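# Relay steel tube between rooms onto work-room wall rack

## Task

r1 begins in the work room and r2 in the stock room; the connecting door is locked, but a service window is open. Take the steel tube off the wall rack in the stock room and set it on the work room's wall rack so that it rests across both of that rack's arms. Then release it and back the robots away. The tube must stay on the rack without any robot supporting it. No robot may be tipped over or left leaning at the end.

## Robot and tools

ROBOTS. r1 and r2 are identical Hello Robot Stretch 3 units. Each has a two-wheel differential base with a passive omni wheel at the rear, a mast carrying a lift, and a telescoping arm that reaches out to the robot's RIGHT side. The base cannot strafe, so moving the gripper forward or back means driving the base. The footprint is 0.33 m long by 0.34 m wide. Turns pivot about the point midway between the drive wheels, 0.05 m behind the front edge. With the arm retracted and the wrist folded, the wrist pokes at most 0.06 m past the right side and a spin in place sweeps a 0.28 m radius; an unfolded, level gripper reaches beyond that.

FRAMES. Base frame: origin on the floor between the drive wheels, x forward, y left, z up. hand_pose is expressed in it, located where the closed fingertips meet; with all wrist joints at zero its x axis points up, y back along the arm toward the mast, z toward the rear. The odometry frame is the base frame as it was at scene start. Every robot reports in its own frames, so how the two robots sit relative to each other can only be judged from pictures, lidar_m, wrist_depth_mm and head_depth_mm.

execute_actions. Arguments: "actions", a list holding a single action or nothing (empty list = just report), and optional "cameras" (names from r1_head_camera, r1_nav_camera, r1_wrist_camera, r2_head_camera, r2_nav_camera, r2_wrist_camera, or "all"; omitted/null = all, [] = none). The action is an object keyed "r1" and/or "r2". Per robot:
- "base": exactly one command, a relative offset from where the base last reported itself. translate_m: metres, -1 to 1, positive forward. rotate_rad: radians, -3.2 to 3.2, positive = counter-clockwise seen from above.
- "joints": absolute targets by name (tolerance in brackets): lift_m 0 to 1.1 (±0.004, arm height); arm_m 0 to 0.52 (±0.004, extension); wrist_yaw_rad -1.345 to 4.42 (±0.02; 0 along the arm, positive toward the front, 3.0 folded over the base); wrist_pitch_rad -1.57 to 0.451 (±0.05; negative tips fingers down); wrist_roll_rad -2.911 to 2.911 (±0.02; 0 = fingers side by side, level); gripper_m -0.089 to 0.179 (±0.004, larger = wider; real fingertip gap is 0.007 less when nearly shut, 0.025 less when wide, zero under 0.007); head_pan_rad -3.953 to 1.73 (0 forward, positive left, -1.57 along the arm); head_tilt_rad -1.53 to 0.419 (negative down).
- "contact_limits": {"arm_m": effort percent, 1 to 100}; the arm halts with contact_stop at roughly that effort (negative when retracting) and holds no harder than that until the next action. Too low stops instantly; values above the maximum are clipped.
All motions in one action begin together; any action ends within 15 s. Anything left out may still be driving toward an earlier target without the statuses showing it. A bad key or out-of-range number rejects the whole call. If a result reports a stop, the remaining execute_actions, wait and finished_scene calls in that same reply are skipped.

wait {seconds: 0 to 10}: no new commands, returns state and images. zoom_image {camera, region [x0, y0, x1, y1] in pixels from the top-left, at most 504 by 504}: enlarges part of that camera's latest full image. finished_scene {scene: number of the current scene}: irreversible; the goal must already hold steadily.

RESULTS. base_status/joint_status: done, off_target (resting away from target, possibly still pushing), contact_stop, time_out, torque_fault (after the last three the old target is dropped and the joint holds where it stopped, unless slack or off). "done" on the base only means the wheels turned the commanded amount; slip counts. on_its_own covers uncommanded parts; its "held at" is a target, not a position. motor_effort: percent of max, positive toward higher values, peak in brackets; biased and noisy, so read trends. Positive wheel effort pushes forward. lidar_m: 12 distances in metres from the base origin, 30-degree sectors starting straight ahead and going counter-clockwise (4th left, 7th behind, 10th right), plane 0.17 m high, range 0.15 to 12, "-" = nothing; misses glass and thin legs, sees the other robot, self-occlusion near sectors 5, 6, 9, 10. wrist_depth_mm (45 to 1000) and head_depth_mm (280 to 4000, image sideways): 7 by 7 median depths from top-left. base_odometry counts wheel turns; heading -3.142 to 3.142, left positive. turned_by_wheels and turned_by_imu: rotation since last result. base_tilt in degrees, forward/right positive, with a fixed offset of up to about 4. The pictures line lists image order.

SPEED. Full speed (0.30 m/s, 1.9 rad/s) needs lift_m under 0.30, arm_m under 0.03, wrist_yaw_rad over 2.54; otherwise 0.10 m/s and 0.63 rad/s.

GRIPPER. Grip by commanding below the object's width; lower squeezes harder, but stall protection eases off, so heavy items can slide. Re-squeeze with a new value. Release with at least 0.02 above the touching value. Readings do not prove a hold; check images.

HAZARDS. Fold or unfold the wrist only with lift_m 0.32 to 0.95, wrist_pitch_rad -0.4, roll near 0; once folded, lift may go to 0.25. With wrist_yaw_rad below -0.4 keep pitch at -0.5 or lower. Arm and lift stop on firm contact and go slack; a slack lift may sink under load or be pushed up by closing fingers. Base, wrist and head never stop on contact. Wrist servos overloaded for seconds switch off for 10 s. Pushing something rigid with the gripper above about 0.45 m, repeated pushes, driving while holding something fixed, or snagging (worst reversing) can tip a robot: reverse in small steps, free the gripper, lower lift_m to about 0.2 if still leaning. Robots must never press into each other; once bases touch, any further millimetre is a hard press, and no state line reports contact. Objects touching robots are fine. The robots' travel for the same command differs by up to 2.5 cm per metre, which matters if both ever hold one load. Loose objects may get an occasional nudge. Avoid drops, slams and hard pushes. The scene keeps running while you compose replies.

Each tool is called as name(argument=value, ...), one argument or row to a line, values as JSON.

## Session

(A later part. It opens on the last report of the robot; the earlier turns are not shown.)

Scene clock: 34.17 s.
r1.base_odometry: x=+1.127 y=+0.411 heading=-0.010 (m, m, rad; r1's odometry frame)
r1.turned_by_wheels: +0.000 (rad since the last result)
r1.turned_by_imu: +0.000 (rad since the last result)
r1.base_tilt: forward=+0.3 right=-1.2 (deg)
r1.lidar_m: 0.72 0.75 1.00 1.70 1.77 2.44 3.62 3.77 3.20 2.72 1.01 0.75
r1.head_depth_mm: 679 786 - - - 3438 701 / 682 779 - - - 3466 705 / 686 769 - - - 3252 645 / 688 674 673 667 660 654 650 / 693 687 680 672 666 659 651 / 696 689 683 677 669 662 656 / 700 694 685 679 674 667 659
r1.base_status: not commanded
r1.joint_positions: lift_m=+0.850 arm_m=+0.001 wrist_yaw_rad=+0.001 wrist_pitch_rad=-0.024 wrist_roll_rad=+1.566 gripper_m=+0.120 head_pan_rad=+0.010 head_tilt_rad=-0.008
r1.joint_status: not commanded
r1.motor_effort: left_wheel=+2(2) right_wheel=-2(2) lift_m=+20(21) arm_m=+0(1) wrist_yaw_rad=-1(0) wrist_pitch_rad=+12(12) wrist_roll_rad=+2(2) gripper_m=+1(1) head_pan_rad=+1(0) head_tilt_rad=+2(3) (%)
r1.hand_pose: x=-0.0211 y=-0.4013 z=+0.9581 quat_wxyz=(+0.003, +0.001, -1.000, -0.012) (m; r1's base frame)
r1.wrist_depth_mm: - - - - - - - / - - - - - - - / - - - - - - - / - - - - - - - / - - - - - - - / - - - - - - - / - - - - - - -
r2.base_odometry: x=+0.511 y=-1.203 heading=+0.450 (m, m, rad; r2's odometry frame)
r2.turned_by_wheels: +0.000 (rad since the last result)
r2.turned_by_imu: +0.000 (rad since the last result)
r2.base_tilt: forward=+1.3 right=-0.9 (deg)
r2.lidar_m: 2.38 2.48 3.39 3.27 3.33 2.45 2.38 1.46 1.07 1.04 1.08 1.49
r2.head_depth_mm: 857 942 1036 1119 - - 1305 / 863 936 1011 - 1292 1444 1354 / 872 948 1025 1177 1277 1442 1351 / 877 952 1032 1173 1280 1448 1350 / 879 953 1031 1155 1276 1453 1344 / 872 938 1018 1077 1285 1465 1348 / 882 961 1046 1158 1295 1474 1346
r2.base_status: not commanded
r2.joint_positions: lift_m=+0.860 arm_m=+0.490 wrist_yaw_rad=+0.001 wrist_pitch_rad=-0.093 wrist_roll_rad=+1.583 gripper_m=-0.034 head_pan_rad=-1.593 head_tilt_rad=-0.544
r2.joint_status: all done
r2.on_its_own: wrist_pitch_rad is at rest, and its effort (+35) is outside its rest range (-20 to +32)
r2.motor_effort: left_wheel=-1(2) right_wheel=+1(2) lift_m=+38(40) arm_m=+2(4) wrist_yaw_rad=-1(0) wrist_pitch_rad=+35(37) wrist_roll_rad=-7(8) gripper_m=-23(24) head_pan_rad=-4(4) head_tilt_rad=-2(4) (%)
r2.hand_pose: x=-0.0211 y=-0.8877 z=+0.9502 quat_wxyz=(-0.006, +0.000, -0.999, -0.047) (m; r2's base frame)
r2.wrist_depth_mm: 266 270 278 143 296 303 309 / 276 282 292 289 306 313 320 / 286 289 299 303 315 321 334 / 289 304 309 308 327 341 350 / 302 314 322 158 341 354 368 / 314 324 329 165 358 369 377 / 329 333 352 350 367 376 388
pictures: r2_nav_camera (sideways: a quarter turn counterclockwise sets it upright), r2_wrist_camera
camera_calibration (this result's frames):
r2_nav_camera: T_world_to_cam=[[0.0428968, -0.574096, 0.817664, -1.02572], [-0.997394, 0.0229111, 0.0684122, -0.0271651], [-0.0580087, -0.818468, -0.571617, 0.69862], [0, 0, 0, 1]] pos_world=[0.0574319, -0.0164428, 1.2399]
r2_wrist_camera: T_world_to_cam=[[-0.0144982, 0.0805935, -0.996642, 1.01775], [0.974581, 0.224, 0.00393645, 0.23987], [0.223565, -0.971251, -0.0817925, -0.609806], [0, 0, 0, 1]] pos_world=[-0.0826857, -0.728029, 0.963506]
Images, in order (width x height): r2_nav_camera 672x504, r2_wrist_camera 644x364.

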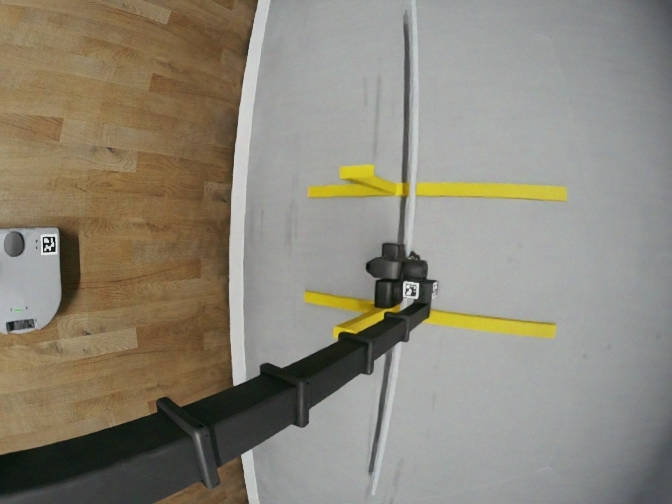

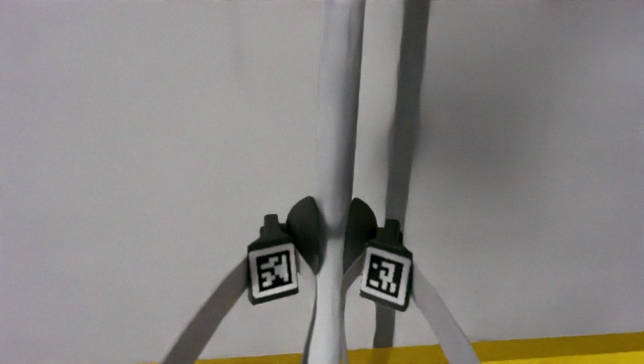

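execute_actions(
  actions=[
    {"r2":{"joints":{"lift_m":0.98,"arm_m":0},"base":{"translate_m":-0.3}},"r1":{"base":{"translate_m":0.43},"joints":{"head_pan_rad":-0.8,"head_tilt_rad":-0.5}}},
  ],
  cameras=[],
)

execute_actions(
  actions=[
    {"r2":{"joints":{"head_pan_rad":-0.3,"head_tilt_rad":-0.3},"base":{"rotate_rad":1.57}}},
  ],
  cameras=[],
)

execute_actions(
  actions=[
    {"r2":{"base":{"translate_m":1}}},
  ],
  cameras=[],
)

execute_actions(
  actions=[
    {"r2":{"base":{"translate_m":1}}},
  ],
  cameras=["r2_nav_camera","r1_nav_camera"],
)

Scene clock: 40.17 s.
r1.base_odometry: x=+1.557 y=+0.407 heading=-0.010 (m, m, rad; r1's odometry frame)
r1.turned_by_wheels: +0.000 (rad since the last result)
r1.turned_by_imu: +0.002 (rad since the last result)
r1.base_tilt: forward=+0.3 right=-1.2 (deg)
r1.lidar_m: 0.29 0.30 0.42 1.10 1.77 2.44 4.04 4.22 3.22 1.09 0.41 0.30
r1.head_depth_mm: 2763 2936 3153 869 613 472 965 / 2996 3203 3428 880 617 475 387 / 3260 3540 3825 895 624 479 389 / 3548 - - 3024 630 482 391 / - - - 3079 635 485 394 / - - - 3089 642 489 397 / - - - 3111 2188 494 399
r1.base_status: done
r1.joint_positions: lift_m=+0.850 arm_m=+0.001 wrist_yaw_rad=+0.001 wrist_pitch_rad=-0.024 wrist_roll_rad=+1.566 gripper_m=+0.120 head_pan_rad=-0.793 head_tilt_rad=-0.494
r1.joint_status: all done
r1.motor_effort: left_wheel=+2(7) right_wheel=-2(3) lift_m=+20(21) arm_m=-1(1) wrist_yaw_rad=-1(1) wrist_pitch_rad=+12(12) wrist_roll_rad=+2(2) gripper_m=+1(1) head_pan_rad=-3(33) head_tilt_rad=-4(33) (%)
r1.hand_pose: x=-0.0211 y=-0.4013 z=+0.9581 quat_wxyz=(+0.003, +0.001, -1.000, -0.012) (m; r1's base frame)
r1.wrist_depth_mm: - - - - - - - / - - - - - - - / - - - - - - - / - - - - - - - / - - - - - - - / 773 848 803 734 856 890 864 / 736 734 729 730 596 559 634
r2.base_odometry: x=+0.241 y=-1.334 heading=+0.450 (m, m, rad; r2's odometry frame)
r2.turned_by_wheels: +0.000 (rad since the last result)
r2.turned_by_imu: -0.001 (rad since the last result)
r2.base_tilt: forward=+1.4 right=-0.9 (deg)
r2.lidar_m: 2.67 2.79 3.36 3.27 2.93 2.15 2.08 1.46 1.07 1.03 1.08 1.48
r2.head_depth_mm: 866 938 1027 1130 - - - / 868 942 1039 1134 1271 - - / 871 946 1036 1125 1251 - - / 879 943 1037 1129 1274 - - / 868 942 1031 1102 1279 1437 1315 / 878 955 1044 1140 1282 1458 1346 / 879 956 1053 1130 1287 1456 1340
r2.base_status: done
r2.joint_positions: lift_m=+0.980 arm_m=+0.000 wrist_yaw_rad=+0.000 wrist_pitch_rad=-0.093 wrist_roll_rad=+1.583 gripper_m=-0.034 head_pan_rad=-1.593 head_tilt_rad=-0.544
r2.joint_status: all done
r2.on_its_own: wrist_pitch_rad is at rest, and its effort (+35) is outside its rest range (-20 to +32)
r2.motor_effort: left_wheel=+0(5) right_wheel=+1(3) lift_m=+37(39) arm_m=-2(3) wrist_yaw_rad=+0(1) wrist_pitch_rad=+35(35) wrist_roll_rad=-7(7) gripper_m=-23(23) head_pan_rad=-5(5) head_tilt_rad=-4(3) (%)
r2.hand_pose: x=-0.0215 y=-0.3980 z=+1.0702 quat_wxyz=(-0.006, +0.000, -0.999, -0.047) (m; r2's base frame)
r2.wrist_depth_mm: 691 718 746 142 769 789 837 / 708 742 730 756 792 826 850 / 726 744 783 786 831 849 889 / 761 785 804 767 844 861 918 / 787 783 817 157 860 923 951 / 826 854 868 166 910 958 - / 839 861 896 920 930 - -
pictures: none
No camera images: the call's "cameras" was empty. Leave "cameras" out to get every camera's image.

Scene clock: 43.63 s.
r1.base_odometry: x=+1.557 y=+0.407 heading=-0.010 (m, m, rad; r1's odometry frame)
r1.turned_by_wheels: +0.000 (rad since the last result)
r1.turned_by_imu: +0.001 (rad since the last result)
r1.base_tilt: forward=+0.2 right=-1.3 (deg)
r1.lidar_m: 0.29 0.30 0.42 1.10 1.76 2.45 4.05 4.22 3.19 1.09 0.41 0.30
r1.head_depth_mm: 2749 3022 3139 874 612 472 964 / 2996 3222 3426 881 616 476 387 / 3250 3530 3780 892 623 479 389 / 3564 - - 3025 630 483 391 / - - - 3082 635 487 394 / - - - 3096 642 489 396 / - - - 3149 2160 493 399
r1.base_status: not commanded
r1.joint_positions: lift_m=+0.850 arm_m=+0.001 wrist_yaw_rad=+0.001 wrist_pitch_rad=-0.024 wrist_roll_rad=+1.566 gripper_m=+0.120 head_pan_rad=-0.793 head_tilt_rad=-0.494
r1.joint_status: not commanded
r1.motor_effort: left_wheel=+2(2) right_wheel=-2(3) lift_m=+21(21) arm_m=+0(1) wrist_yaw_rad=-1(1) wrist_pitch_rad=+12(12) wrist_roll_rad=+2(2) gripper_m=+1(1) head_pan_rad=-3(3) head_tilt_rad=-3(3) (%)
r1.hand_pose: x=-0.0211 y=-0.4013 z=+0.9581 quat_wxyz=(+0.003, +0.001, -1.000, -0.012) (m; r1's base frame)
r1.wrist_depth_mm: - - - - - - - / - - - - - - - / - - - - - - - / - - - - - - - / - - - - - - - / 811 832 816 769 806 873 830 / 719 738 739 717 604 563 627
r2.base_odometry: x=+0.241 y=-1.334 heading=+2.020 (m, m, rad; r2's odometry frame)
r2.turned_by_wheels: +1.570 (rad since the last result)
r2.turned_by_imu: +1.565 (rad since the last result)
r2.base_tilt: forward=+1.3 right=-0.9 (deg)
r2.lidar_m: 3.27 2.92 2.16 2.08 1.45 1.07 1.03 1.08 1.48 2.67 2.79 3.40
r2.head_depth_mm: 3375 3537 3704 3888 2929 2170 1664 / 3246 3405 3579 3813 3103 2156 1649 / 3110 3353 3553 3725 3074 2150 1661 / 3074 3326 3502 3600 2984 2143 1649 / 2986 - - 3480 3011 2143 1628 / 2871 - - 3345 2980 2127 1638 / 2837 3047 3125 3280 2972 2096 1627
r2.base_status: done
r2.joint_positions: lift_m=+0.980 arm_m=+0.000 wrist_yaw_rad=+0.004 wrist_pitch_rad=-0.093 wrist_roll_rad=+1.583 gripper_m=-0.034 head_pan_rad=-0.307 head_tilt_rad=-0.310
r2.joint_status: all done
r2.on_its_own: wrist_pitch_rad is at rest, and its effort (+35) is outside its rest range (-20 to +32)
r2.motor_effort: left_wheel=-1(6) right_wheel=+1(6) lift_m=+37(38) arm_m=-3(3) wrist_yaw_rad=-2(3) wrist_pitch_rad=+35(35) wrist_roll_rad=-7(6) gripper_m=-22(23) head_pan_rad=+4(57) head_tilt_rad=+5(21) (%)
r2.hand_pose: x=-0.0204 y=-0.3980 z=+1.0702 quat_wxyz=(-0.005, +0.002, -0.999, -0.047) (m; r2's base frame)
r2.wrist_depth_mm: - - - - - - - / - - - - - - - / - - - - - - - / - - - - - - - / - - - - - - - / - - - - - - - / - - - - - - -
pictures: none
No camera images: the call's "cameras" was empty. Leave "cameras" out to get every camera's image.

Scene clock: 54.60 s.
r1.base_odometry: x=+1.557 y=+0.407 heading=-0.010 (m, m, rad; r1's odometry frame)
r1.turned_by_wheels: +0.000 (rad since the last result)
r1.turned_by_imu: +0.003 (rad since the last result)
r1.base_tilt: forward=+0.3 right=-1.3 (deg)
r1.lidar_m: 0.29 0.30 0.42 1.10 1.77 2.44 4.04 4.22 3.20 1.09 0.41 0.30
r1.head_depth_mm: 2764 2940 3159 869 611 472 967 / 2974 3205 3466 883 618 476 387 / 3199 3508 3804 891 623 478 389 / 3552 - - 2970 630 482 391 / - - - 3054 636 487 394 / - - - 3103 642 491 397 / - - - 2837 2171 493 399
r1.base_status: not commanded
r1.joint_positions: lift_m=+0.850 arm_m=+0.001 wrist_yaw_rad=+0.001 wrist_pitch_rad=-0.024 wrist_roll_rad=+1.566 gripper_m=+0.120 head_pan_rad=-0.793 head_tilt_rad=-0.494
r1.joint_status: not commanded
r1.motor_effort: left_wheel=+2(2) right_wheel=-3(3) lift_m=+21(20) arm_m=+0(0) wrist_yaw_rad=-1(0) wrist_pitch_rad=+12(12) wrist_roll_rad=+2(2) gripper_m=+1(1) head_pan_rad=-3(2) head_tilt_rad=-3(3) (%)
r1.hand_pose: x=-0.0211 y=-0.4013 z=+0.9581 quat_wxyz=(+0.003, +0.001, -1.000, -0.012) (m; r1's base frame)
r1.wrist_depth_mm: - - - - - - - / - - - - - - - / - - - - - - - / - - - - - - - / - - - - - - - / 800 830 800 745 820 862 846 / 713 747 731 729 586 558 626
r2.base_odometry: x=-0.193 y=-0.433 heading=+2.020 (m, m, rad; r2's odometry frame)
r2.turned_by_wheels: +0.000 (rad since the last result)
r2.turned_by_imu: +0.009 (rad since the last result)
r2.base_tilt: forward=+1.4 right=-0.9 (deg)
r2.lidar_m: 2.28 2.38 2.12 2.06 2.16 2.10 2.03 2.12 2.78 2.70 2.79 2.35
r2.head_depth_mm: 2282 2398 2556 2643 2779 2158 1660 / 2053 2324 2459 2609 2761 2155 1659 / 1999 - 3002 2541 2660 2145 1657 / 1919 - - 2477 2549 2161 1650 / 1874 - - 2381 2498 2134 1625 / 1837 - - 2328 2493 2118 1639 / 1960 2050 2155 2261 2390 2105 1615
r2.base_status: done
r2.joint_positions: lift_m=+0.980 arm_m=+0.000 wrist_yaw_rad=+0.000 wrist_pitch_rad=-0.023 wrist_roll_rad=+1.577 gripper_m=-0.034 head_pan_rad=-0.307 head_tilt_rad=-0.310
r2.joint_status: not commanded
r2.motor_effort: left_wheel=-2(1) right_wheel=+1(5) lift_m=+32(37) arm_m=-1(2) wrist_yaw_rad=+0(3) wrist_pitch_rad=+9(36) wrist_roll_rad=-3(7) gripper_m=-13(22) head_pan_rad=+4(5) head_tilt_rad=+3(5) (%)
r2.hand_pose: x=-0.0214 y=-0.4007 z=+1.0883 quat_wxyz=(-0.002, +0.000, -1.000, -0.012) (m; r2's base frame)
r2.wrist_depth_mm: - - - - - - - / - - - - - - - / - - - - - - - / - - - - - - - / - - - - - - - / - - - - - - - / - - - - - - -
pictures: none
No camera images: the call's "cameras" was empty. Leave "cameras" out to get every camera's image.

Scene clock: 65.57 s.
r1.base_odometry: x=+1.557 y=+0.407 heading=-0.010 (m, m, rad; r1's odometry frame)
r1.turned_by_wheels: +0.000 (rad since the last result)
r1.turned_by_imu: +0.003 (rad since the last result)
r1.base_tilt: forward=+0.3 right=-1.3 (deg)
r1.lidar_m: 0.29 0.30 0.42 1.10 1.77 2.45 4.06 4.21 3.20 1.09 0.41 0.30
r1.head_depth_mm: 2796 2968 3155 868 610 471 963 / 2980 3179 3456 881 617 476 387 / 3256 3554 3868 892 622 479 389 / 3561 - - 3004 630 482 392 / - - - 2901 633 487 393 / - 1903 - 3072 643 490 396 / - - - 3156 2171 494 400
r1.base_status: not commanded
r1.joint_positions: lift_m=+0.850 arm_m=+0.001 wrist_yaw_rad=+0.001 wrist_pitch_rad=-0.024 wrist_roll_rad=+1.566 gripper_m=+0.120 head_pan_rad=-0.793 head_tilt_rad=-0.494
r1.joint_status: not commanded
r1.motor_effort: left_wheel=+2(2) right_wheel=-3(2) lift_m=+21(21) arm_m=+0(1) wrist_yaw_rad=-1(1) wrist_pitch_rad=+12(12) wrist_roll_rad=+2(2) gripper_m=+1(1) head_pan_rad=-3(3) head_tilt_rad=-3(4) (%)
r1.hand_pose: x=-0.0211 y=-0.4013 z=+0.9581 quat_wxyz=(+0.003, +0.001, -1.000, -0.012) (m; r1's base frame)
r1.wrist_depth_mm: - - - - - - - / - - - - - - - / - - - - - - - / - - - - - - - / - - - - - - - / 811 845 832 746 824 880 854 / 741 706 750 751 589 559 633
r2.base_odometry: x=-0.627 y=+0.468 heading=+2.020 (m, m, rad; r2's odometry frame)
r2.turned_by_wheels: +0.000 (rad since the last result)
r2.turned_by_imu: +0.009 (rad since the last result)
r2.base_tilt: forward=+1.4 right=-0.9 (deg)
r2.lidar_m: 1.28 1.34 1.87 2.04 2.13 2.98 3.03 3.18 2.79 2.70 1.77 1.31
r2.head_depth_mm: 1293 - 2019 1571 1548 1635 1662 / 1312 - - 1546 1491 1588 1657 / - - - 1541 1465 1547 1600 / 3293 - - 1518 1413 1499 1559 / 3262 - - 1482 1377 1456 1518 / 1102 1162 1207 1259 1346 1411 1487 / 1081 1123 1181 1244 1294 1370 1444
r2.base_status: done
r2.joint_positions: lift_m=+0.980 arm_m=+0.000 wrist_yaw_rad=+0.000 wrist_pitch_rad=-0.023 wrist_roll_rad=+1.577 gripper_m=-0.034 head_pan_rad=-0.307 head_tilt_rad=-0.310
r2.joint_status: not commanded
r2.motor_effort: left_wheel=-2(3) right_wheel=+1(6) lift_m=+32(32) arm_m=-1(1) wrist_yaw_rad=+0(0) wrist_pitch_rad=+9(9) wrist_roll_rad=-3(3) gripper_m=-13(14) head_pan_rad=+4(5) head_tilt_rad=+3(4) (%)
r2.hand_pose: x=-0.0214 y=-0.4007 z=+1.0883 quat_wxyz=(-0.002, +0.000, -1.000, -0.012) (m; r2's base frame)
r2.wrist_depth_mm: - - - - - - - / - - - - - - - / - - - - - - - / - - - - - - - / - - - - - - - / - - - - - - - / - - - - - - -
pictures: r1_nav_camera (sideways: a quarter turn counterclockwise sets it upright), r2_nav_camera (sideways: a quarter turn counterclockwise sets it upright)
camera_calibration (this result's frames):
r1_nav_camera: T_world_to_cam=[[0.34991, -0.329398, 0.876961, -1.09817], [-0.680117, -0.733093, -0.00399034, 0.0584792], [0.644208, -0.59504, -0.480545, 0.580066], [0, 0, 0, 1]] pos_world=[0.0503509, 0.0262976, 1.24204]
r2_nav_camera: T_world_to_cam=[[0.367758, -0.0581743, 0.9281, -1.17175], [-0.317205, -0.94603, 0.0663938, -0.0287071], [0.874148, -0.318815, -0.366364, 0.42586], [0, 0, 0, 1]] pos_world=[0.0495486, 0.0404471, 1.24542]
Images, in order (width x height): r1_nav_camera 672x504, r2_nav_camera 672x504.

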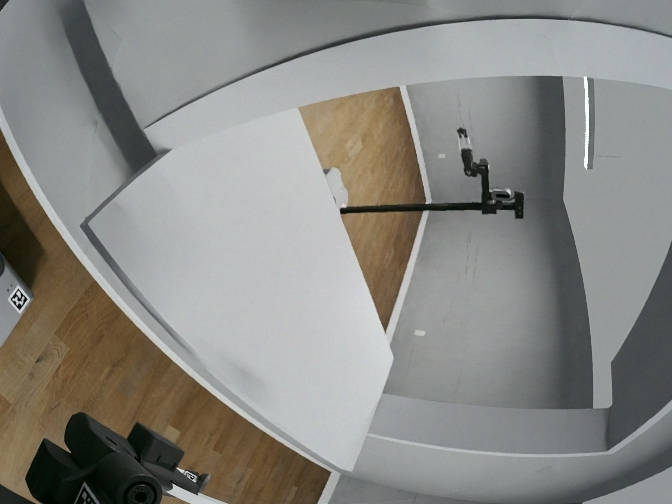

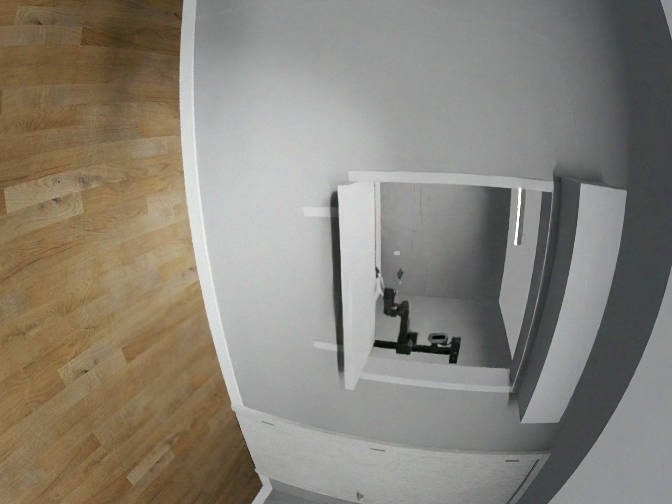

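Dropped. Find it.

execute_actions(
  actions=[
    {"r2":{"joints":{"head_pan_rad":-2.6,"head_tilt_rad":-0.6,"lift_m":0.4,"wrist_pitch_rad":-1.57,"gripper_m":0.12}}},
  ],
  cameras=["r2_nav_camera"],
)

Scene clock: 71.83 s.
r1.base_odometry: x=+1.557 y=+0.407 heading=-0.010 (m, m, rad; r1's odometry frame)
r1.turned_by_wheels: +0.000 (rad since the last result)
r1.turned_by_imu: +0.002 (rad since the last result)
r1.base_tilt: forward=+0.3 right=-1.2 (deg)
r1.lidar_m: 0.29 0.30 0.42 1.10 1.76 2.45 4.04 4.20 3.20 1.08 0.41 0.30
r1.head_depth_mm: 2763 2938 3106 870 614 473 964 / 3001 3232 3413 885 619 475 387 / 3289 3580 3861 894 623 480 389 / 3610 - - 3008 632 482 391 / - - - 2848 637 487 394 / - - - 2605 642 490 396 / - - - 3137 2175 494 398
r1.base_status: not commanded
r1.joint_positions: lift_m=+0.850 arm_m=+0.001 wrist_yaw_rad=+0.001 wrist_pitch_rad=-0.024 wrist_roll_rad=+1.566 gripper_m=+0.120 head_pan_rad=-0.793 head_tilt_rad=-0.494
r1.joint_status: not commanded
r1.motor_effort: left_wheel=+2(2) right_wheel=-3(3) lift_m=+20(20) arm_m=+0(1) wrist_yaw_rad=-1(1) wrist_pitch_rad=+12(12) wrist_roll_rad=+2(2) gripper_m=+1(1) head_pan_rad=-3(3) head_tilt_rad=-3(3) (%)
r1.hand_pose: x=-0.0211 y=-0.4013 z=+0.9581 quat_wxyz=(+0.003, +0.001, -1.000, -0.012) (m; r1's base frame)
r1.wrist_depth_mm: - - - - - - - / - - - - - - - / - - - - - - - / - - - - - - - / - - - - - - - / 802 834 815 756 839 878 847 / 754 727 724 733 589 572 634
r2.base_odometry: x=-0.627 y=+0.468 heading=+2.020 (m, m, rad; r2's odometry frame)
r2.turned_by_wheels: +0.000 (rad since the last result)
r2.turned_by_imu: +0.000 (rad since the last result)
r2.base_tilt: forward=+1.3 right=-0.9 (deg)
r2.lidar_m: 1.28 1.34 1.87 2.04 2.13 2.97 3.01 3.17 2.80 2.70 1.77 1.32
r2.head_depth_mm: 2792 2964 3178 2536 1946 1567 1326 / 2919 3143 3406 2555 1953 1562 1310 / 3079 3377 3518 2568 1939 1560 1312 / 3352 3647 3615 2541 1931 1560 1312 / 3607 3876 3625 2517 1929 1556 1309 / 3324 3561 3670 2499 1930 1548 1298 / 2999 3255 3334 2504 1911 1539 1295
r2.base_status: not commanded
r2.joint_positions: lift_m=+0.400 arm_m=+0.000 wrist_yaw_rad=+0.000 wrist_pitch_rad=-1.558 wrist_roll_rad=+1.574 gripper_m=+0.120 head_pan_rad=-2.593 head_tilt_rad=-0.593
r2.joint_status: all done
joint sent to its limit — the command would take r2.wrist_pitch_rad past its lower limit, so that joint was sent only as far as its limit.
r2.motor_effort: left_wheel=-2(2) right_wheel=+1(2) lift_m=+25(25) arm_m=-2(1) wrist_yaw_rad=+0(1) wrist_pitch_rad=-3(6) wrist_roll_rad=-2(4) gripper_m=+0(82) head_pan_rad=-4(55) head_tilt_rad=-2(23) (%)
r2.hand_pose: x=-0.0215 y=-0.1239 z=+0.2823 quat_wxyz=(-0.001, -0.001, -0.711, -0.703) (m; r2's base frame)
r2.wrist_depth_mm: 411 411 411 - - - - / 427 424 430 - - - - / 444 443 435 - - - - / 449 451 447 - - - - / 468 459 469 - - - - / 489 494 490 473 487 474 479 / 508 501 501 499 498 494 496
pictures: r2_nav_camera (sideways: a quarter turn counterclockwise sets it upright)
camera_calibration (this result's frames):
r2_nav_camera: T_world_to_cam=[[-0.493483, -0.366985, 0.78854, -0.984484], [-0.522703, 0.849769, 0.0683636, -0.0299931], [-0.695166, -0.378436, -0.611172, 0.753965], [0, 0, 0, 1]] pos_world=[0.0226263, -0.0504764, 1.23916]
Images, in order (width x height): r2_nav_camera 672x504.

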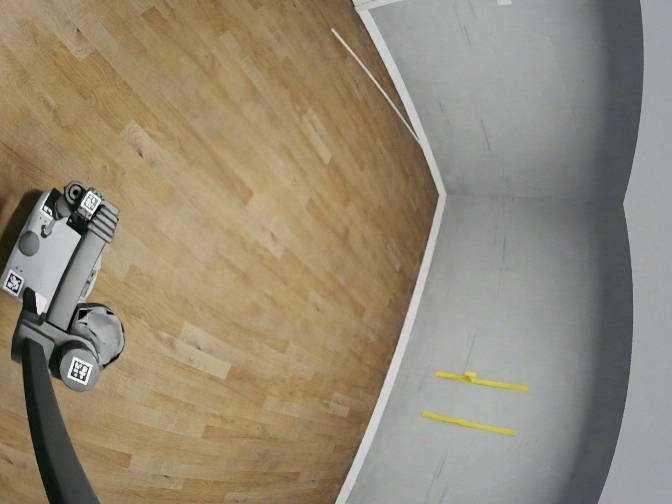

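execute_actions(
  actions=[
    {"r2":{"joints":{"wrist_pitch_rad":-0.4,"wrist_roll_rad":0,"gripper_m":0.02},"base":{"rotate_rad":0.94}}},
  ],
  cameras=[],
)

execute_actions(
  actions=[
    {"r2":{"joints":{"wrist_yaw_rad":3.0,"lift_m":0.33},"base":{"translate_m":-0.3}}},
  ],
  cameras=[],
)

execute_actions(
  actions=[
    {"r2":{"joints":{"lift_m":0.27}}},
  ],
  cameras=[],
)

execute_actions(
  actions=[
    {"r2":{"base":{"translate_m":-1}}},
  ],
  cameras=[],
)

execute_actions(
  actions=[
    {"r2":{"base":{"translate_m":-1}}},
  ],
  cameras=[],
)

execute_actions(
  actions=[
    {"r2":{"base":{"rotate_rad":-0.67},"joints":{"lift_m":0.36,"head_pan_rad":-1.57,"head_tilt_rad":-1.1}}},
  ],
  cameras=[],
)

execute_actions(
  actions=[
    {"r2":{"joints":{"wrist_yaw_rad":0,"arm_m":0.25}}},
  ],
  cameras=["r2_nav_camera"],
)

Scene clock: 74.80 s.
r1.base_odometry: x=+1.557 y=+0.407 heading=-0.010 (m, m, rad; r1's odometry frame)
r1.turned_by_wheels: +0.000 (rad since the last result)
r1.turned_by_imu: +0.001 (rad since the last result)
r1.base_tilt: forward=+0.3 right=-1.2 (deg)
r1.lidar_m: 0.29 0.30 0.42 1.11 1.77 2.45 4.03 4.21 3.21 1.09 0.41 0.30
r1.head_depth_mm: 2771 2990 3136 868 611 473 970 / 2991 3199 3485 879 618 475 387 / 3263 3477 3755 895 622 479 390 / 3597 - - 3023 629 483 391 / - - - 3003 637 487 393 / - - - 2273 643 490 396 / - - - 2941 2172 494 399
r1.base_status: not commanded
r1.joint_positions: lift_m=+0.850 arm_m=+0.001 wrist_yaw_rad=+0.001 wrist_pitch_rad=-0.024 wrist_roll_rad=+1.566 gripper_m=+0.120 head_pan_rad=-0.793 head_tilt_rad=-0.494
r1.joint_status: not commanded
r1.motor_effort: left_wheel=+2(2) right_wheel=-3(3) lift_m=+20(21) arm_m=+0(0) wrist_yaw_rad=-1(1) wrist_pitch_rad=+12(12) wrist_roll_rad=+2(2) gripper_m=+1(1) head_pan_rad=-3(3) head_tilt_rad=-3(3) (%)
r1.hand_pose: x=-0.0211 y=-0.4013 z=+0.9581 quat_wxyz=(+0.003, +0.001, -1.000, -0.012) (m; r1's base frame)
r1.wrist_depth_mm: - - - - - - - / - - - - - - - / - - - - - - - / - - - - - - - / - - - - - - - / 807 817 796 743 827 876 865 / 737 730 723 727 599 559 630
r2.base_odometry: x=-0.627 y=+0.468 heading=+2.959 (m, m, rad; r2's odometry frame)
r2.turned_by_wheels: +0.940 (rad since the last result)
r2.turned_by_imu: +0.937 (rad since the last result)
r2.base_tilt: forward=+1.4 right=-0.9 (deg)
r2.lidar_m: 1.68 2.04 2.08 2.70 3.04 3.11 2.89 2.70 1.98 1.36 1.28 1.30
r2.head_depth_mm: 2363 2618 2903 2562 1945 1561 1317 / 2375 2633 2911 2569 1951 1567 1308 / 2357 2627 2899 2540 1939 1559 1314 / 2399 2604 2897 2518 1920 1560 1297 / 2389 2596 2874 2528 1935 1557 1307 / 2397 2629 2896 2472 1915 1559 1301 / 2391 2596 2912 2499 1918 1547 1294
r2.base_status: done
r2.joint_positions: lift_m=+0.400 arm_m=+0.000 wrist_yaw_rad=+0.000 wrist_pitch_rad=-0.420 wrist_roll_rad=+0.003 gripper_m=+0.020 head_pan_rad=-2.593 head_tilt_rad=-0.593
r2.joint_status: all done
r2.motor_effort: left_wheel=-1(6) right_wheel=+2(4) lift_m=+26(26) arm_m=+0(1) wrist_yaw_rad=+0(0) wrist_pitch_rad=+7(9) wrist_roll_rad=-2(3) gripper_m=+0(81) head_pan_rad=-4(5) head_tilt_rad=-3(3) (%)
r2.hand_pose: x=-0.0215 y=-0.3693 z=+0.4123 quat_wxyz=(+0.691, +0.147, -0.692, -0.148) (m; r2's base frame)
r2.wrist_depth_mm: 820 928 - - - - - / 852 983 - - - - - / 923 - - - - - - / 886 927 921 943 910 950 916 / 736 741 757 742 747 752 760 / 632 645 606 619 632 653 647 / 547 553 565 555 560 554 566
pictures: none
No camera images: the call's "cameras" was empty. Leave "cameras" out to get every camera's image.

Scene clock: 79.07 s.
r1.base_odometry: x=+1.557 y=+0.407 heading=-0.010 (m, m, rad; r1's odometry frame)
r1.turned_by_wheels: +0.000 (rad since the last result)
r1.turned_by_imu: +0.001 (rad since the last result)
r1.base_tilt: forward=+0.3 right=-1.3 (deg)
r1.lidar_m: 0.29 0.30 0.42 1.10 1.77 2.44 4.04 4.22 3.22 1.09 0.41 0.30
r1.head_depth_mm: 2752 2947 3158 871 611 472 965 / 3020 3200 3488 882 619 475 387 / 3281 3518 3805 893 623 479 389 / 3589 - - 2970 628 483 392 / - - - 3050 635 487 393 / - - - 3074 643 490 395 / - - - 2735 1983 494 399
r1.base_status: not commanded
r1.joint_positions: lift_m=+0.850 arm_m=+0.001 wrist_yaw_rad=+0.001 wrist_pitch_rad=-0.024 wrist_roll_rad=+1.566 gripper_m=+0.120 head_pan_rad=-0.793 head_tilt_rad=-0.494
r1.joint_status: not commanded
r1.motor_effort: left_wheel=+2(2) right_wheel=-2(3) lift_m=+21(21) arm_m=+0(0) wrist_yaw_rad=-1(0) wrist_pitch_rad=+12(12) wrist_roll_rad=+2(2) gripper_m=+1(1) head_pan_rad=-2(3) head_tilt_rad=-3(4) (%)
r1.hand_pose: x=-0.0211 y=-0.4013 z=+0.9581 quat_wxyz=(+0.003, +0.001, -1.000, -0.012) (m; r1's base frame)
r1.wrist_depth_mm: - - - - - - - / - - - - - - - / - - - - - - - / - - - - - - - / - - - - - - - / 829 833 829 738 806 878 848 / 735 744 735 727 589 564 620
r2.base_odometry: x=-0.332 y=+0.414 heading=+2.959 (m, m, rad; r2's odometry frame)
r2.turned_by_wheels: +0.000 (rad since the last result)
r2.turned_by_imu: -0.003 (rad since the last result)
r2.base_tilt: forward=+1.3 right=-0.9 (deg)
r2.lidar_m: 1.90 2.29 2.33 3.01 2.88 2.91 2.63 2.45 2.22 1.54 1.45 1.47
r2.head_depth_mm: 2183 2371 2648 2544 1943 1576 1316 / 2179 2388 2634 2547 1935 1567 1313 / 2129 2355 2618 2542 1931 1577 1312 / 2146 2404 2604 2513 1938 1555 1306 / 2139 2339 2620 2533 1927 1564 1296 / 2131 2342 2583 2545 1924 1558 1302 / 2173 2350 2611 2491 1916 1548 1316
r2.base_status: done
r2.joint_positions: lift_m=+0.330 arm_m=+0.000 wrist_yaw_rad=+2.998 wrist_pitch_rad=-0.419 wrist_roll_rad=+0.003 gripper_m=+0.020 head_pan_rad=-2.593 head_tilt_rad=-0.593
r2.joint_status: all done
r2.motor_effort: left_wheel=+0(7) right_wheel=+1(3) lift_m=+25(26) arm_m=-1(2) wrist_yaw_rad=+1(0) wrist_pitch_rad=+7(7) wrist_roll_rad=-1(2) gripper_m=+0(0) head_pan_rad=-4(4) head_tilt_rad=-2(3) (%)
r2.hand_pose: x=+0.0108 y=+0.0769 z=+0.3426 quat_wxyz=(+0.197, +0.701, +0.097, +0.679) (m; r2's base frame)
r2.wrist_depth_mm: - - - - - - - / - - - - - - - / 979 988 - - 996 - - / 765 779 788 778 795 799 800 / 646 626 - 664 645 658 660 / 547 534 - 561 546 559 565 / 482 - - - 482 483 489
pictures: none
No camera images: the call's "cameras" was empty. Leave "cameras" out to get every camera's image.

Scene clock: 80.43 s.
r1.base_odometry: x=+1.557 y=+0.407 heading=-0.010 (m, m, rad; r1's odometry frame)
r1.turned_by_wheels: +0.000 (rad since the last result)
r1.turned_by_imu: +0.000 (rad since the last result)
r1.base_tilt: forward=+0.3 right=-1.3 (deg)
r1.lidar_m: 0.29 0.30 0.42 1.11 1.76 2.44 4.05 4.22 3.21 1.09 0.41 0.30
r1.head_depth_mm: 2798 2907 3147 869 613 473 965 / 2999 3210 3448 880 617 476 387 / 3249 3513 3804 894 624 479 389 / 3595 - - 2967 630 483 392 / - - - 3057 637 487 394 / - - - 3079 641 491 396 / - - - 2763 1974 494 399
r1.base_status: not commanded
r1.joint_positions: lift_m=+0.850 arm_m=+0.001 wrist_yaw_rad=+0.001 wrist_pitch_rad=-0.024 wrist_roll_rad=+1.566 gripper_m=+0.120 head_pan_rad=-0.793 head_tilt_rad=-0.494
r1.joint_status: not commanded
r1.motor_effort: left_wheel=+2(2) right_wheel=-3(3) lift_m=+21(21) arm_m=+0(0) wrist_yaw_rad=-1(1) wrist_pitch_rad=+12(12) wrist_roll_rad=+2(2) gripper_m=+1(1) head_pan_rad=-3(3) head_tilt_rad=-3(3) (%)
r1.hand_pose: x=-0.0211 y=-0.4013 z=+0.9581 quat_wxyz=(+0.003, +0.001, -1.000, -0.012) (m; r1's base frame)
r1.wrist_depth_mm: - - - - - - - / - - - - - - - / - - - - - - - / - - - - - - - / - - - - - - - / 809 829 790 765 846 892 839 / 720 744 724 721 612 563 642
r2.base_odometry: x=-0.332 y=+0.414 heading=+2.959 (m, m, rad; r2's odometry frame)
r2.turned_by_wheels: +0.000 (rad since the last result)
r2.turned_by_imu: +0.000 (rad since the last result)
r2.base_tilt: forward=+1.3 right=-0.9 (deg)
r2.lidar_m: 1.90 2.29 2.33 3.02 2.87 2.92 2.63 2.46 2.22 1.54 1.45 1.48
r2.head_depth_mm: 2174 2398 2614 2554 1960 1564 1305 / 2144 2383 2661 2571 1920 1577 1314 / 2175 2369 2637 2528 1934 1578 1315 / 2160 2336 2602 2539 1931 1557 1307 / 2156 2359 2622 2509 1914 1554 1307 / 2130 2364 2593 2514 1936 1551 1297 / 2154 2410 2591 2502 1923 1547 1304
r2.base_status: not commanded
r2.joint_positions: lift_m=+0.270 arm_m=+0.000 wrist_yaw_rad=+2.998 wrist_pitch_rad=-0.419 wrist_roll_rad=+0.003 gripper_m=+0.020 head_pan_rad=-2.593 head_tilt_rad=-0.593
r2.joint_status: all done
r2.motor_effort: left_wheel=-1(1) right_wheel=+1(1) lift_m=+26(27) arm_m=-1(1) wrist_yaw_rad=+1(1) wrist_pitch_rad=+7(7) wrist_roll_rad=-2(2) gripper_m=+0(0) head_pan_rad=-4(4) head_tilt_rad=-3(3) (%)
r2.hand_pose: x=+0.0108 y=+0.0769 z=+0.2827 quat_wxyz=(+0.197, +0.701, +0.097, +0.679) (m; r2's base frame)
r2.wrist_depth_mm: - - - - - - - / - - - - - - - / 834 851 852 866 853 863 879 / 654 667 674 672 686 705 723 / 552 547 - 562 572 566 577 / 489 - - - 480 484 483 / - - - - 423 418 425
pictures: none
No camera images: the call's "cameras" was empty. Leave "cameras" out to get every camera's image.

Scene clock: 85.37 s.
r1.base_odometry: x=+1.557 y=+0.407 heading=-0.010 (m, m, rad; r1's odometry frame)
r1.turned_by_wheels: +0.000 (rad since the last result)
r1.turned_by_imu: +0.001 (rad since the last result)
r1.base_tilt: forward=+0.3 right=-1.3 (deg)
r1.lidar_m: 0.29 0.30 0.42 1.10 1.77 2.44 4.03 4.21 3.21 1.08 0.41 0.30
r1.head_depth_mm: 2738 2933 3127 869 611 472 965 / 3011 3207 3486 878 618 477 386 / 3239 3490 3815 891 623 479 389 / 3537 - - 2997 629 482 391 / - - - 3075 636 486 393 / - - - 3057 642 489 397 / - - - 3121 2166 494 399
r1.base_status: not commanded
r1.joint_positions: lift_m=+0.850 arm_m=+0.001 wrist_yaw_rad=+0.001 wrist_pitch_rad=-0.024 wrist_roll_rad=+1.566 gripper_m=+0.120 head_pan_rad=-0.793 head_tilt_rad=-0.494
r1.joint_status: not commanded
r1.motor_effort: left_wheel=+2(2) right_wheel=-3(3) lift_m=+21(20) arm_m=+1(0) wrist_yaw_rad=-1(1) wrist_pitch_rad=+12(12) wrist_roll_rad=+2(2) gripper_m=+1(2) head_pan_rad=-2(2) head_tilt_rad=-4(3) (%)
r1.hand_pose: x=-0.0211 y=-0.4013 z=+0.9581 quat_wxyz=(+0.003, +0.001, -1.000, -0.012) (m; r1's base frame)
r1.wrist_depth_mm: - - - - - - - / - - - - - - - / - - - - - - - / - - - - - - - / - - - - - - - / 815 859 832 745 848 865 853 / 725 738 728 744 601 567 637
r2.base_odometry: x=+0.651 y=+0.232 heading=+2.959 (m, m, rad; r2's odometry frame)
r2.turned_by_wheels: +0.000 (rad since the last result)
r2.turned_by_imu: -0.009 (rad since the last result)
r2.base_tilt: forward=+1.3 right=-0.9 (deg)
r2.lidar_m: 2.64 3.10 3.15 2.45 2.29 2.33 1.76 1.63 1.66 2.14 2.02 2.06
r2.head_depth_mm: 1439 1572 1744 1945 1953 1568 1318 / 1433 1575 1748 1938 1929 1563 1308 / 1435 1575 1728 1933 1936 1556 1313 / 1433 1563 1735 1956 1929 1553 1307 / 1419 1554 1727 1928 1925 1552 1301 / 1403 1547 1712 1902 1907 1555 1295 / 1407 1542 1692 1885 1905 1541 1299
r2.base_status: done
r2.joint_positions: lift_m=+0.270 arm_m=+0.000 wrist_yaw_rad=+2.999 wrist_pitch_rad=-0.419 wrist_roll_rad=+0.003 gripper_m=+0.020 head_pan_rad=-2.593 head_tilt_rad=-0.594
r2.joint_status: not commanded
r2.motor_effort: left_wheel=+0(10) right_wheel=+1(2) lift_m=+26(26) arm_m=-1(1) wrist_yaw_rad=+1(1) wrist_pitch_rad=+7(7) wrist_roll_rad=-1(1) gripper_m=+0(0) head_pan_rad=-4(4) head_tilt_rad=-2(3) (%)
r2.hand_pose: x=+0.0107 y=+0.0769 z=+0.2826 quat_wxyz=(+0.196, +0.701, +0.097, +0.679) (m; r2's base frame)
r2.wrist_depth_mm: - - - - - - - / - - - - - - - / 847 824 874 855 876 872 873 / 648 670 681 666 692 712 699 / 552 563 - 565 576 562 570 / 487 - - - 479 492 483 / - - - - 422 427 422
pictures: none
No camera images: the call's "cameras" was empty. Leave "cameras" out to get every camera's image.

Scene clock: 90.30 s.
r1.base_odometry: x=+1.557 y=+0.407 heading=-0.010 (m, m, rad; r1's odometry frame)
r1.turned_by_wheels: +0.000 (rad since the last result)
r1.turned_by_imu: +0.001 (rad since the last result)
r1.base_tilt: forward=+0.3 right=-1.3 (deg)
r1.lidar_m: 0.29 0.30 0.42 1.10 1.77 2.44 4.05 4.21 3.18 1.08 0.41 0.30
r1.head_depth_mm: 2766 2955 3154 867 612 471 968 / 3004 3202 3440 880 617 476 387 / 3217 3466 3781 893 622 479 389 / 3566 - - 3032 629 482 392 / - - - 3057 636 485 393 / - - - 3116 642 490 397 / - - - 3158 2164 494 398
r1.base_status: not commanded
r1.joint_positions: lift_m=+0.850 arm_m=+0.001 wrist_yaw_rad=+0.001 wrist_pitch_rad=-0.024 wrist_roll_rad=+1.566 gripper_m=+0.120 head_pan_rad=-0.793 head_tilt_rad=-0.494
r1.joint_status: not commanded
r1.motor_effort: left_wheel=+2(2) right_wheel=-3(2) lift_m=+20(21) arm_m=+0(0) wrist_yaw_rad=-1(1) wrist_pitch_rad=+12(12) wrist_roll_rad=+2(2) gripper_m=+1(2) head_pan_rad=-2(3) head_tilt_rad=-5(3) (%)
r1.hand_pose: x=-0.0211 y=-0.4013 z=+0.9581 quat_wxyz=(+0.003, +0.001, -1.000, -0.012) (m; r1's base frame)
r1.wrist_depth_mm: - - - - - - - / - - - - - - - / - - - - - - - / - - - - - - - / - - - - - - - / 802 811 823 745 830 886 872 / 718 745 744 735 585 560 606
r2.base_odometry: x=+1.635 y=+0.051 heading=+2.959 (m, m, rad; r2's odometry frame)
r2.turned_by_wheels: +0.000 (rad since the last result)
r2.turned_by_imu: -0.009 (rad since the last result)
r2.base_tilt: forward=+1.3 right=-0.9 (deg)
r2.lidar_m: 3.38 3.91 2.72 1.83 1.71 1.32 0.90 0.84 0.85 1.09 2.39 2.64
r2.head_depth_mm: 711 779 860 961 1084 1259 1310 / 707 775 855 955 1085 1255 1307 / 706 775 856 952 1081 1245 1305 / 704 770 852 953 1077 1236 1311 / 704 770 848 948 1068 1235 1313 / 700 764 850 939 1068 1219 1306 / 698 767 845 940 1059 1217 1291
r2.base_status: done
r2.joint_positions: lift_m=+0.270 arm_m=+0.000 wrist_yaw_rad=+2.999 wrist_pitch_rad=-0.419 wrist_roll_rad=+0.003 gripper_m=+0.020 head_pan_rad=-2.593 head_tilt_rad=-0.594
r2.joint_status: not commanded
r2.motor_effort: left_wheel=+0(9) right_wheel=+0(4) lift_m=+26(26) arm_m=-2(1) wrist_yaw_rad=+1(1) wrist_pitch_rad=+7(7) wrist_roll_rad=-1(2) gripper_m=+0(0) head_pan_rad=-3(5) head_tilt_rad=-3(1) (%)
r2.hand_pose: x=+0.0107 y=+0.0769 z=+0.2826 quat_wxyz=(+0.196, +0.701, +0.097, +0.679) (m; r2's base frame)
r2.wrist_depth_mm: - - - - - - - / - - - - - - - / 853 821 877 862 871 901 900 / 647 672 690 684 687 699 706 / 554 545 - 554 576 575 575 / 487 - - - 484 476 492 / - - - - 418 424 429
pictures: none
No camera images: the call's "cameras" was empty. Leave "cameras" out to get every camera's image.

Scene clock: 91.97 s.
r1.base_odometry: x=+1.557 y=+0.407 heading=-0.010 (m, m, rad; r1's odometry frame)
r1.turned_by_wheels: +0.000 (rad since the last result)
r1.turned_by_imu: +0.000 (rad since the last result)
r1.base_tilt: forward=+0.3 right=-1.3 (deg)
r1.lidar_m: 0.29 0.30 0.42 1.10 1.77 2.43 4.05 4.22 3.18 1.09 0.41 0.30
r1.head_depth_mm: 2772 2944 3136 870 612 472 967 / 3023 3209 3466 881 617 476 387 / 3249 3525 3787 895 625 479 389 / 3562 - - 3041 630 482 391 / - - - 3071 636 487 393 / - - - 3103 641 491 396 / - - - 3138 2163 494 399
r1.base_status: not commanded
r1.joint_positions: lift_m=+0.850 arm_m=+0.001 wrist_yaw_rad=+0.001 wrist_pitch_rad=-0.024 wrist_roll_rad=+1.566 gripper_m=+0.120 head_pan_rad=-0.793 head_tilt_rad=-0.494
r1.joint_status: not commanded
r1.motor_effort: left_wheel=+2(2) right_wheel=-3(3) lift_m=+20(21) arm_m=+0(0) wrist_yaw_rad=-1(1) wrist_pitch_rad=+12(12) wrist_roll_rad=+2(2) gripper_m=+1(1) head_pan_rad=-3(2) head_tilt_rad=-3(3) (%)
r1.hand_pose: x=-0.0211 y=-0.4013 z=+0.9581 quat_wxyz=(+0.003, +0.001, -1.000, -0.012) (m; r1's base frame)
r1.wrist_depth_mm: - - - - - - - / - - - - - - - / - - - - - - - / - - - - - - - / - - - - - - - / 810 833 831 743 827 888 837 / 711 740 732 715 601 568 638
r2.base_odometry: x=+1.635 y=+0.051 heading=+2.289 (m, m, rad; r2's odometry frame)
r2.turned_by_wheels: -0.670 (rad since the last result)
r2.turned_by_imu: -0.667 (rad since the last result)
r2.base_tilt: forward=+1.3 right=-0.9 (deg)
r2.lidar_m: 2.58 3.05 3.92 3.34 1.97 1.71 1.64 0.96 0.84 0.84 0.98 1.69
r2.head_depth_mm: 783 922 1120 1416 1347 1221 1122 / 811 960 1181 1436 1349 1233 - / 839 997 1229 1463 1346 1257 - / 870 1048 1298 1483 1346 1258 - / 898 1081 1363 1486 1345 1228 1127 / 933 1137 1445 1497 1341 1226 1124 / 969 1184 1505 1503 1352 1229 1120
r2.base_status: done
r2.joint_positions: lift_m=+0.360 arm_m=+0.000 wrist_yaw_rad=+2.999 wrist_pitch_rad=-0.419 wrist_roll_rad=+0.003 gripper_m=+0.020 head_pan_rad=-1.577 head_tilt_rad=-1.087
r2.joint_status: all done
r2.motor_effort: left_wheel=+2(9) right_wheel=-2(7) lift_m=+32(32) arm_m=-1(2) wrist_yaw_rad=+1(0) wrist_pitch_rad=+7(7) wrist_roll_rad=-2(2) gripper_m=+0(0) head_pan_rad=+4(58) head_tilt_rad=-5(31) (%)
r2.hand_pose: x=+0.0107 y=+0.0769 z=+0.3724 quat_wxyz=(+0.196, +0.701, +0.097, +0.679) (m; r2's base frame)
r2.wrist_depth_mm: - - - - - - - / - - - - - - - / - - - - - - - / 817 804 842 860 843 844 862 / 675 680 - 694 705 709 721 / 586 578 - 566 591 586 600 / 510 525 - 521 520 527 519
pictures: none
No camera images: the call's "cameras" was empty. Leave "cameras" out to get every camera's image.

Scene clock: 95.03 s.
r1.base_odometry: x=+1.557 y=+0.407 heading=-0.010 (m, m, rad; r1's odometry frame)
r1.turned_by_wheels: +0.000 (rad since the last result)
r1.turned_by_imu: +0.001 (rad since the last result)
r1.base_tilt: forward=+0.3 right=-1.3 (deg)
r1.lidar_m: 0.29 0.30 0.42 1.10 1.77 2.44 4.05 4.22 3.19 1.09 0.41 0.30
r1.head_depth_mm: 2774 2950 3149 868 612 472 968 / 3005 3196 3424 882 618 475 387 / 3225 3585 3786 895 623 478 390 / 3629 - - 2970 628 483 391 / - - - 3076 636 486 394 / - - - 3081 642 490 396 / - - - 3105 2167 494 399
r1.base_status: not commanded
r1.joint_positions: lift_m=+0.850 arm_m=+0.001 wrist_yaw_rad=+0.001 wrist_pitch_rad=-0.024 wrist_roll_rad=+1.566 gripper_m=+0.120 head_pan_rad=-0.793 head_tilt_rad=-0.494
r1.joint_status: not commanded
r1.motor_effort: left_wheel=+2(2) right_wheel=-3(2) lift_m=+21(21) arm_m=+1(1) wrist_yaw_rad=-1(1) wrist_pitch_rad=+12(12) wrist_roll_rad=+2(2) gripper_m=+1(1) head_pan_rad=-3(3) head_tilt_rad=-3(4) (%)
r1.hand_pose: x=-0.0211 y=-0.4013 z=+0.9581 quat_wxyz=(+0.003, +0.001, -1.000, -0.012) (m; r1's base frame)
r1.wrist_depth_mm: - - - - - - - / - - - - - - - / - - - - - - - / - - - - - - - / - - - - - - - / 807 834 809 752 846 918 858 / 724 749 728 735 589 555 621
r2.base_odometry: x=+1.635 y=+0.051 heading=+2.289 (m, m, rad; r2's odometry frame)
r2.turned_by_wheels: +0.000 (rad since the last result)
r2.turned_by_imu: +0.000 (rad since the last result)
r2.base_tilt: forward=+1.4 right=-0.9 (deg)
r2.lidar_m: 2.59 3.04 3.90 3.32 1.96 1.71 1.64 0.96 0.84 0.84 0.98 1.70
r2.head_depth_mm: 786 928 1115 1408 1336 1222 1118 / 808 958 1176 1433 1347 1224 - / 839 1000 1229 1467 1337 1229 - / 867 1047 1306 1486 1346 1218 - / 896 1087 1372 1498 1341 1228 1119 / 932 1127 1458 1495 1344 1232 1123 / 973 1192 1512 1497 1342 1227 1125
r2.base_status: not commanded
r2.joint_positions: lift_m=+0.360 arm_m=+0.250 wrist_yaw_rad=+0.002 wrist_pitch_rad=-0.419 wrist_roll_rad=+0.001 gripper_m=+0.020 head_pan_rad=-1.577 head_tilt_rad=-1.087
r2.joint_status: all done
r2.motor_effort: left_wheel=+1(3) right_wheel=-2(2) lift_m=+31(32) arm_m=+4(4) wrist_yaw_rad=-1(1) wrist_pitch_rad=+7(7) wrist_roll_rad=-1(2) gripper_m=+0(0) head_pan_rad=+4(4) head_tilt_rad=-5(5) (%)
r2.hand_pose: x=-0.0211 y=-0.6191 z=+0.3724 quat_wxyz=(+0.692, +0.148, -0.692, -0.147) (m; r2's base frame)
r2.wrist_depth_mm: 439 401 368 343 318 295 277 / 497 453 408 368 344 318 299 / 574 513 454 408 373 345 322 / 638 583 504 461 414 382 353 / 673 632 588 511 462 415 376 / 578 586 565 560 496 468 416 / 504 508 506 514 516 502 455
pictures: r2_nav_camera (sideways: a quarter turn counterclockwise sets it upright)
camera_calibration (this result's frames):
r2_nav_camera: T_world_to_cam=[[0.0499612, -0.913611, 0.403509, -0.48614], [-0.997855, -0.0285493, 0.0589111, -0.0147468], [-0.0423019, -0.405587, -0.913077, 1.14253], [0, 0, 0, 1]] pos_world=[0.0579042, 0.0188312, 1.24025]
Images, in order (width x height): r2_nav_camera 672x504.

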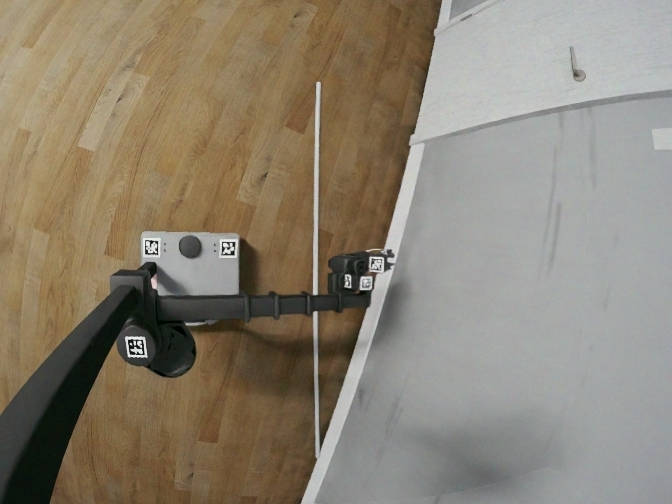

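execute_actions(
  actions=[
    {"r2":{"base":{"translate_m":-0.09},"joints":{"wrist_pitch_rad":-1.55,"wrist_roll_rad":1.57,"gripper_m":0.1,"arm_m":0.36,"lift_m":0.25}}},
  ],
  cameras=["r2_nav_camera","r2_wrist_camera"],
)

Scene clock: 97.37 s.
r1.base_odometry: x=+1.557 y=+0.407 heading=-0.010 (m, m, rad; r1's odometry frame)
r1.turned_by_wheels: +0.000 (rad since the last result)
r1.turned_by_imu: +0.001 (rad since the last result)
r1.base_tilt: forward=+0.3 right=-1.3 (deg)
r1.lidar_m: 0.29 0.30 0.42 1.11 1.77 2.44 4.05 4.20 3.19 1.09 0.41 0.30
r1.head_depth_mm: 2777 2960 3178 870 611 472 965 / 3025 3189 3505 879 619 476 387 / 3229 3539 3848 893 625 479 389 / 3597 - - 3027 630 482 391 / - - - 3039 637 486 393 / - - - 3073 644 491 396 / - - - 3133 2153 494 399
r1.base_status: not commanded
r1.joint_positions: lift_m=+0.850 arm_m=+0.001 wrist_yaw_rad=+0.001 wrist_pitch_rad=-0.024 wrist_roll_rad=+1.566 gripper_m=+0.120 head_pan_rad=-0.793 head_tilt_rad=-0.494
r1.joint_status: not commanded
r1.motor_effort: left_wheel=+2(2) right_wheel=-3(2) lift_m=+20(21) arm_m=+1(0) wrist_yaw_rad=-1(1) wrist_pitch_rad=+12(12) wrist_roll_rad=+2(2) gripper_m=+1(1) head_pan_rad=-3(3) head_tilt_rad=-3(5) (%)
r1.hand_pose: x=-0.0211 y=-0.4013 z=+0.9581 quat_wxyz=(+0.003, +0.001, -1.000, -0.012) (m; r1's base frame)
r1.wrist_depth_mm: - - - - - - - / - - - - - - - / - - - - - - - / - - - - - - - / - - - - - - - / 810 821 809 732 831 876 843 / 723 735 748 733 594 558 630
r2.base_odometry: x=+1.694 y=-0.017 heading=+2.289 (m, m, rad; r2's odometry frame)
r2.turned_by_wheels: +0.000 (rad since the last result)
r2.turned_by_imu: +0.000 (rad since the last result)
r2.base_tilt: forward=+1.3 right=-0.8 (deg)
r2.lidar_m: 2.67 3.16 3.95 3.17 1.87 1.62 1.59 0.93 0.81 0.81 0.95 1.64
r2.head_depth_mm: 756 894 1085 1374 1335 1217 1115 / 783 931 1138 1420 1341 1218 - / 813 965 1191 1418 1333 1232 - / 837 1011 1266 1471 1337 1222 - / 875 1054 1328 1506 1353 1224 1124 / 907 1101 1412 1498 1347 1226 1121 / 941 1153 1499 1510 1348 1232 1127
r2.base_status: done
r2.joint_positions: lift_m=+0.250 arm_m=+0.360 wrist_yaw_rad=+0.001 wrist_pitch_rad=-1.541 wrist_roll_rad=+1.567 gripper_m=+0.100 head_pan_rad=-1.577 head_tilt_rad=-1.087
r2.joint_status: all done
r2.motor_effort: left_wheel=+2(6) right_wheel=-2(5) lift_m=+25(27) arm_m=+3(4) wrist_yaw_rad=-1(1) wrist_pitch_rad=-3(6) wrist_roll_rad=+2(2) gripper_m=+0(80) head_pan_rad=+4(4) head_tilt_rad=-5(5) (%)
r2.hand_pose: x=-0.0216 y=-0.4879 z=+0.1320 quat_wxyz=(+0.002, +0.002, -0.717, -0.697) (m; r2's base frame)
r2.wrist_depth_mm: 273 274 267 265 267 263 262 / 281 281 277 273 276 272 269 / 289 292 286 282 283 282 280 / 298 298 299 293 292 291 291 / 312 307 306 302 300 301 298 / 321 324 315 315 317 309 308 / 336 338 330 327 325 324 318
pictures: r2_nav_camera (sideways: a quarter turn counterclockwise sets it upright), r2_wrist_camera
camera_calibration (this result's frames):
r2_nav_camera: T_world_to_cam=[[0.0502213, -0.913596, 0.403509, -0.486142], [-0.997847, -0.0288333, 0.0589111, -0.0147469], [-0.0421864, -0.405599, -0.913077, 1.14253], [0, 0, 0, 1]] pos_world=[0.0578988, 0.0188459, 1.24025]
r2_wrist_camera: T_world_to_cam=[[-0.0310579, 0.998634, -0.0420266, 0.491607], [0.974535, 0.0395969, 0.220714, 0.0353851], [0.222076, -0.0341015, -0.974433, 0.286677], [0, 0, 0, 1]] pos_world=[-0.0828799, -0.48256, 0.292198]
Images, in order (width x height): r2_nav_camera 672x504, r2_wrist_camera 644x364.

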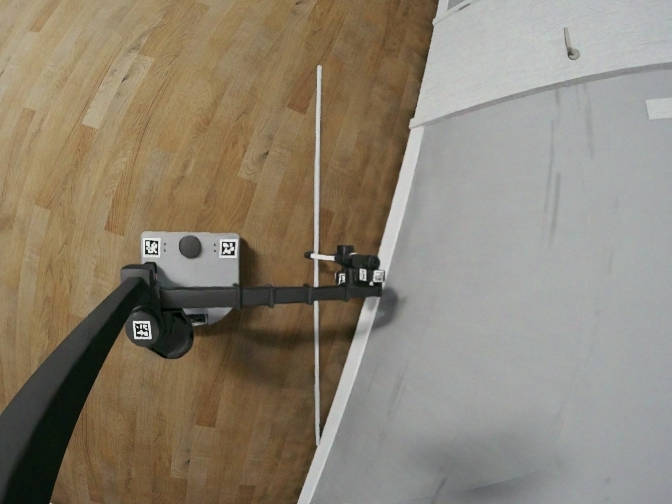

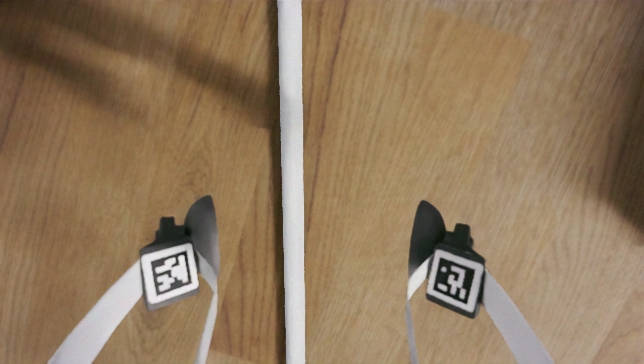

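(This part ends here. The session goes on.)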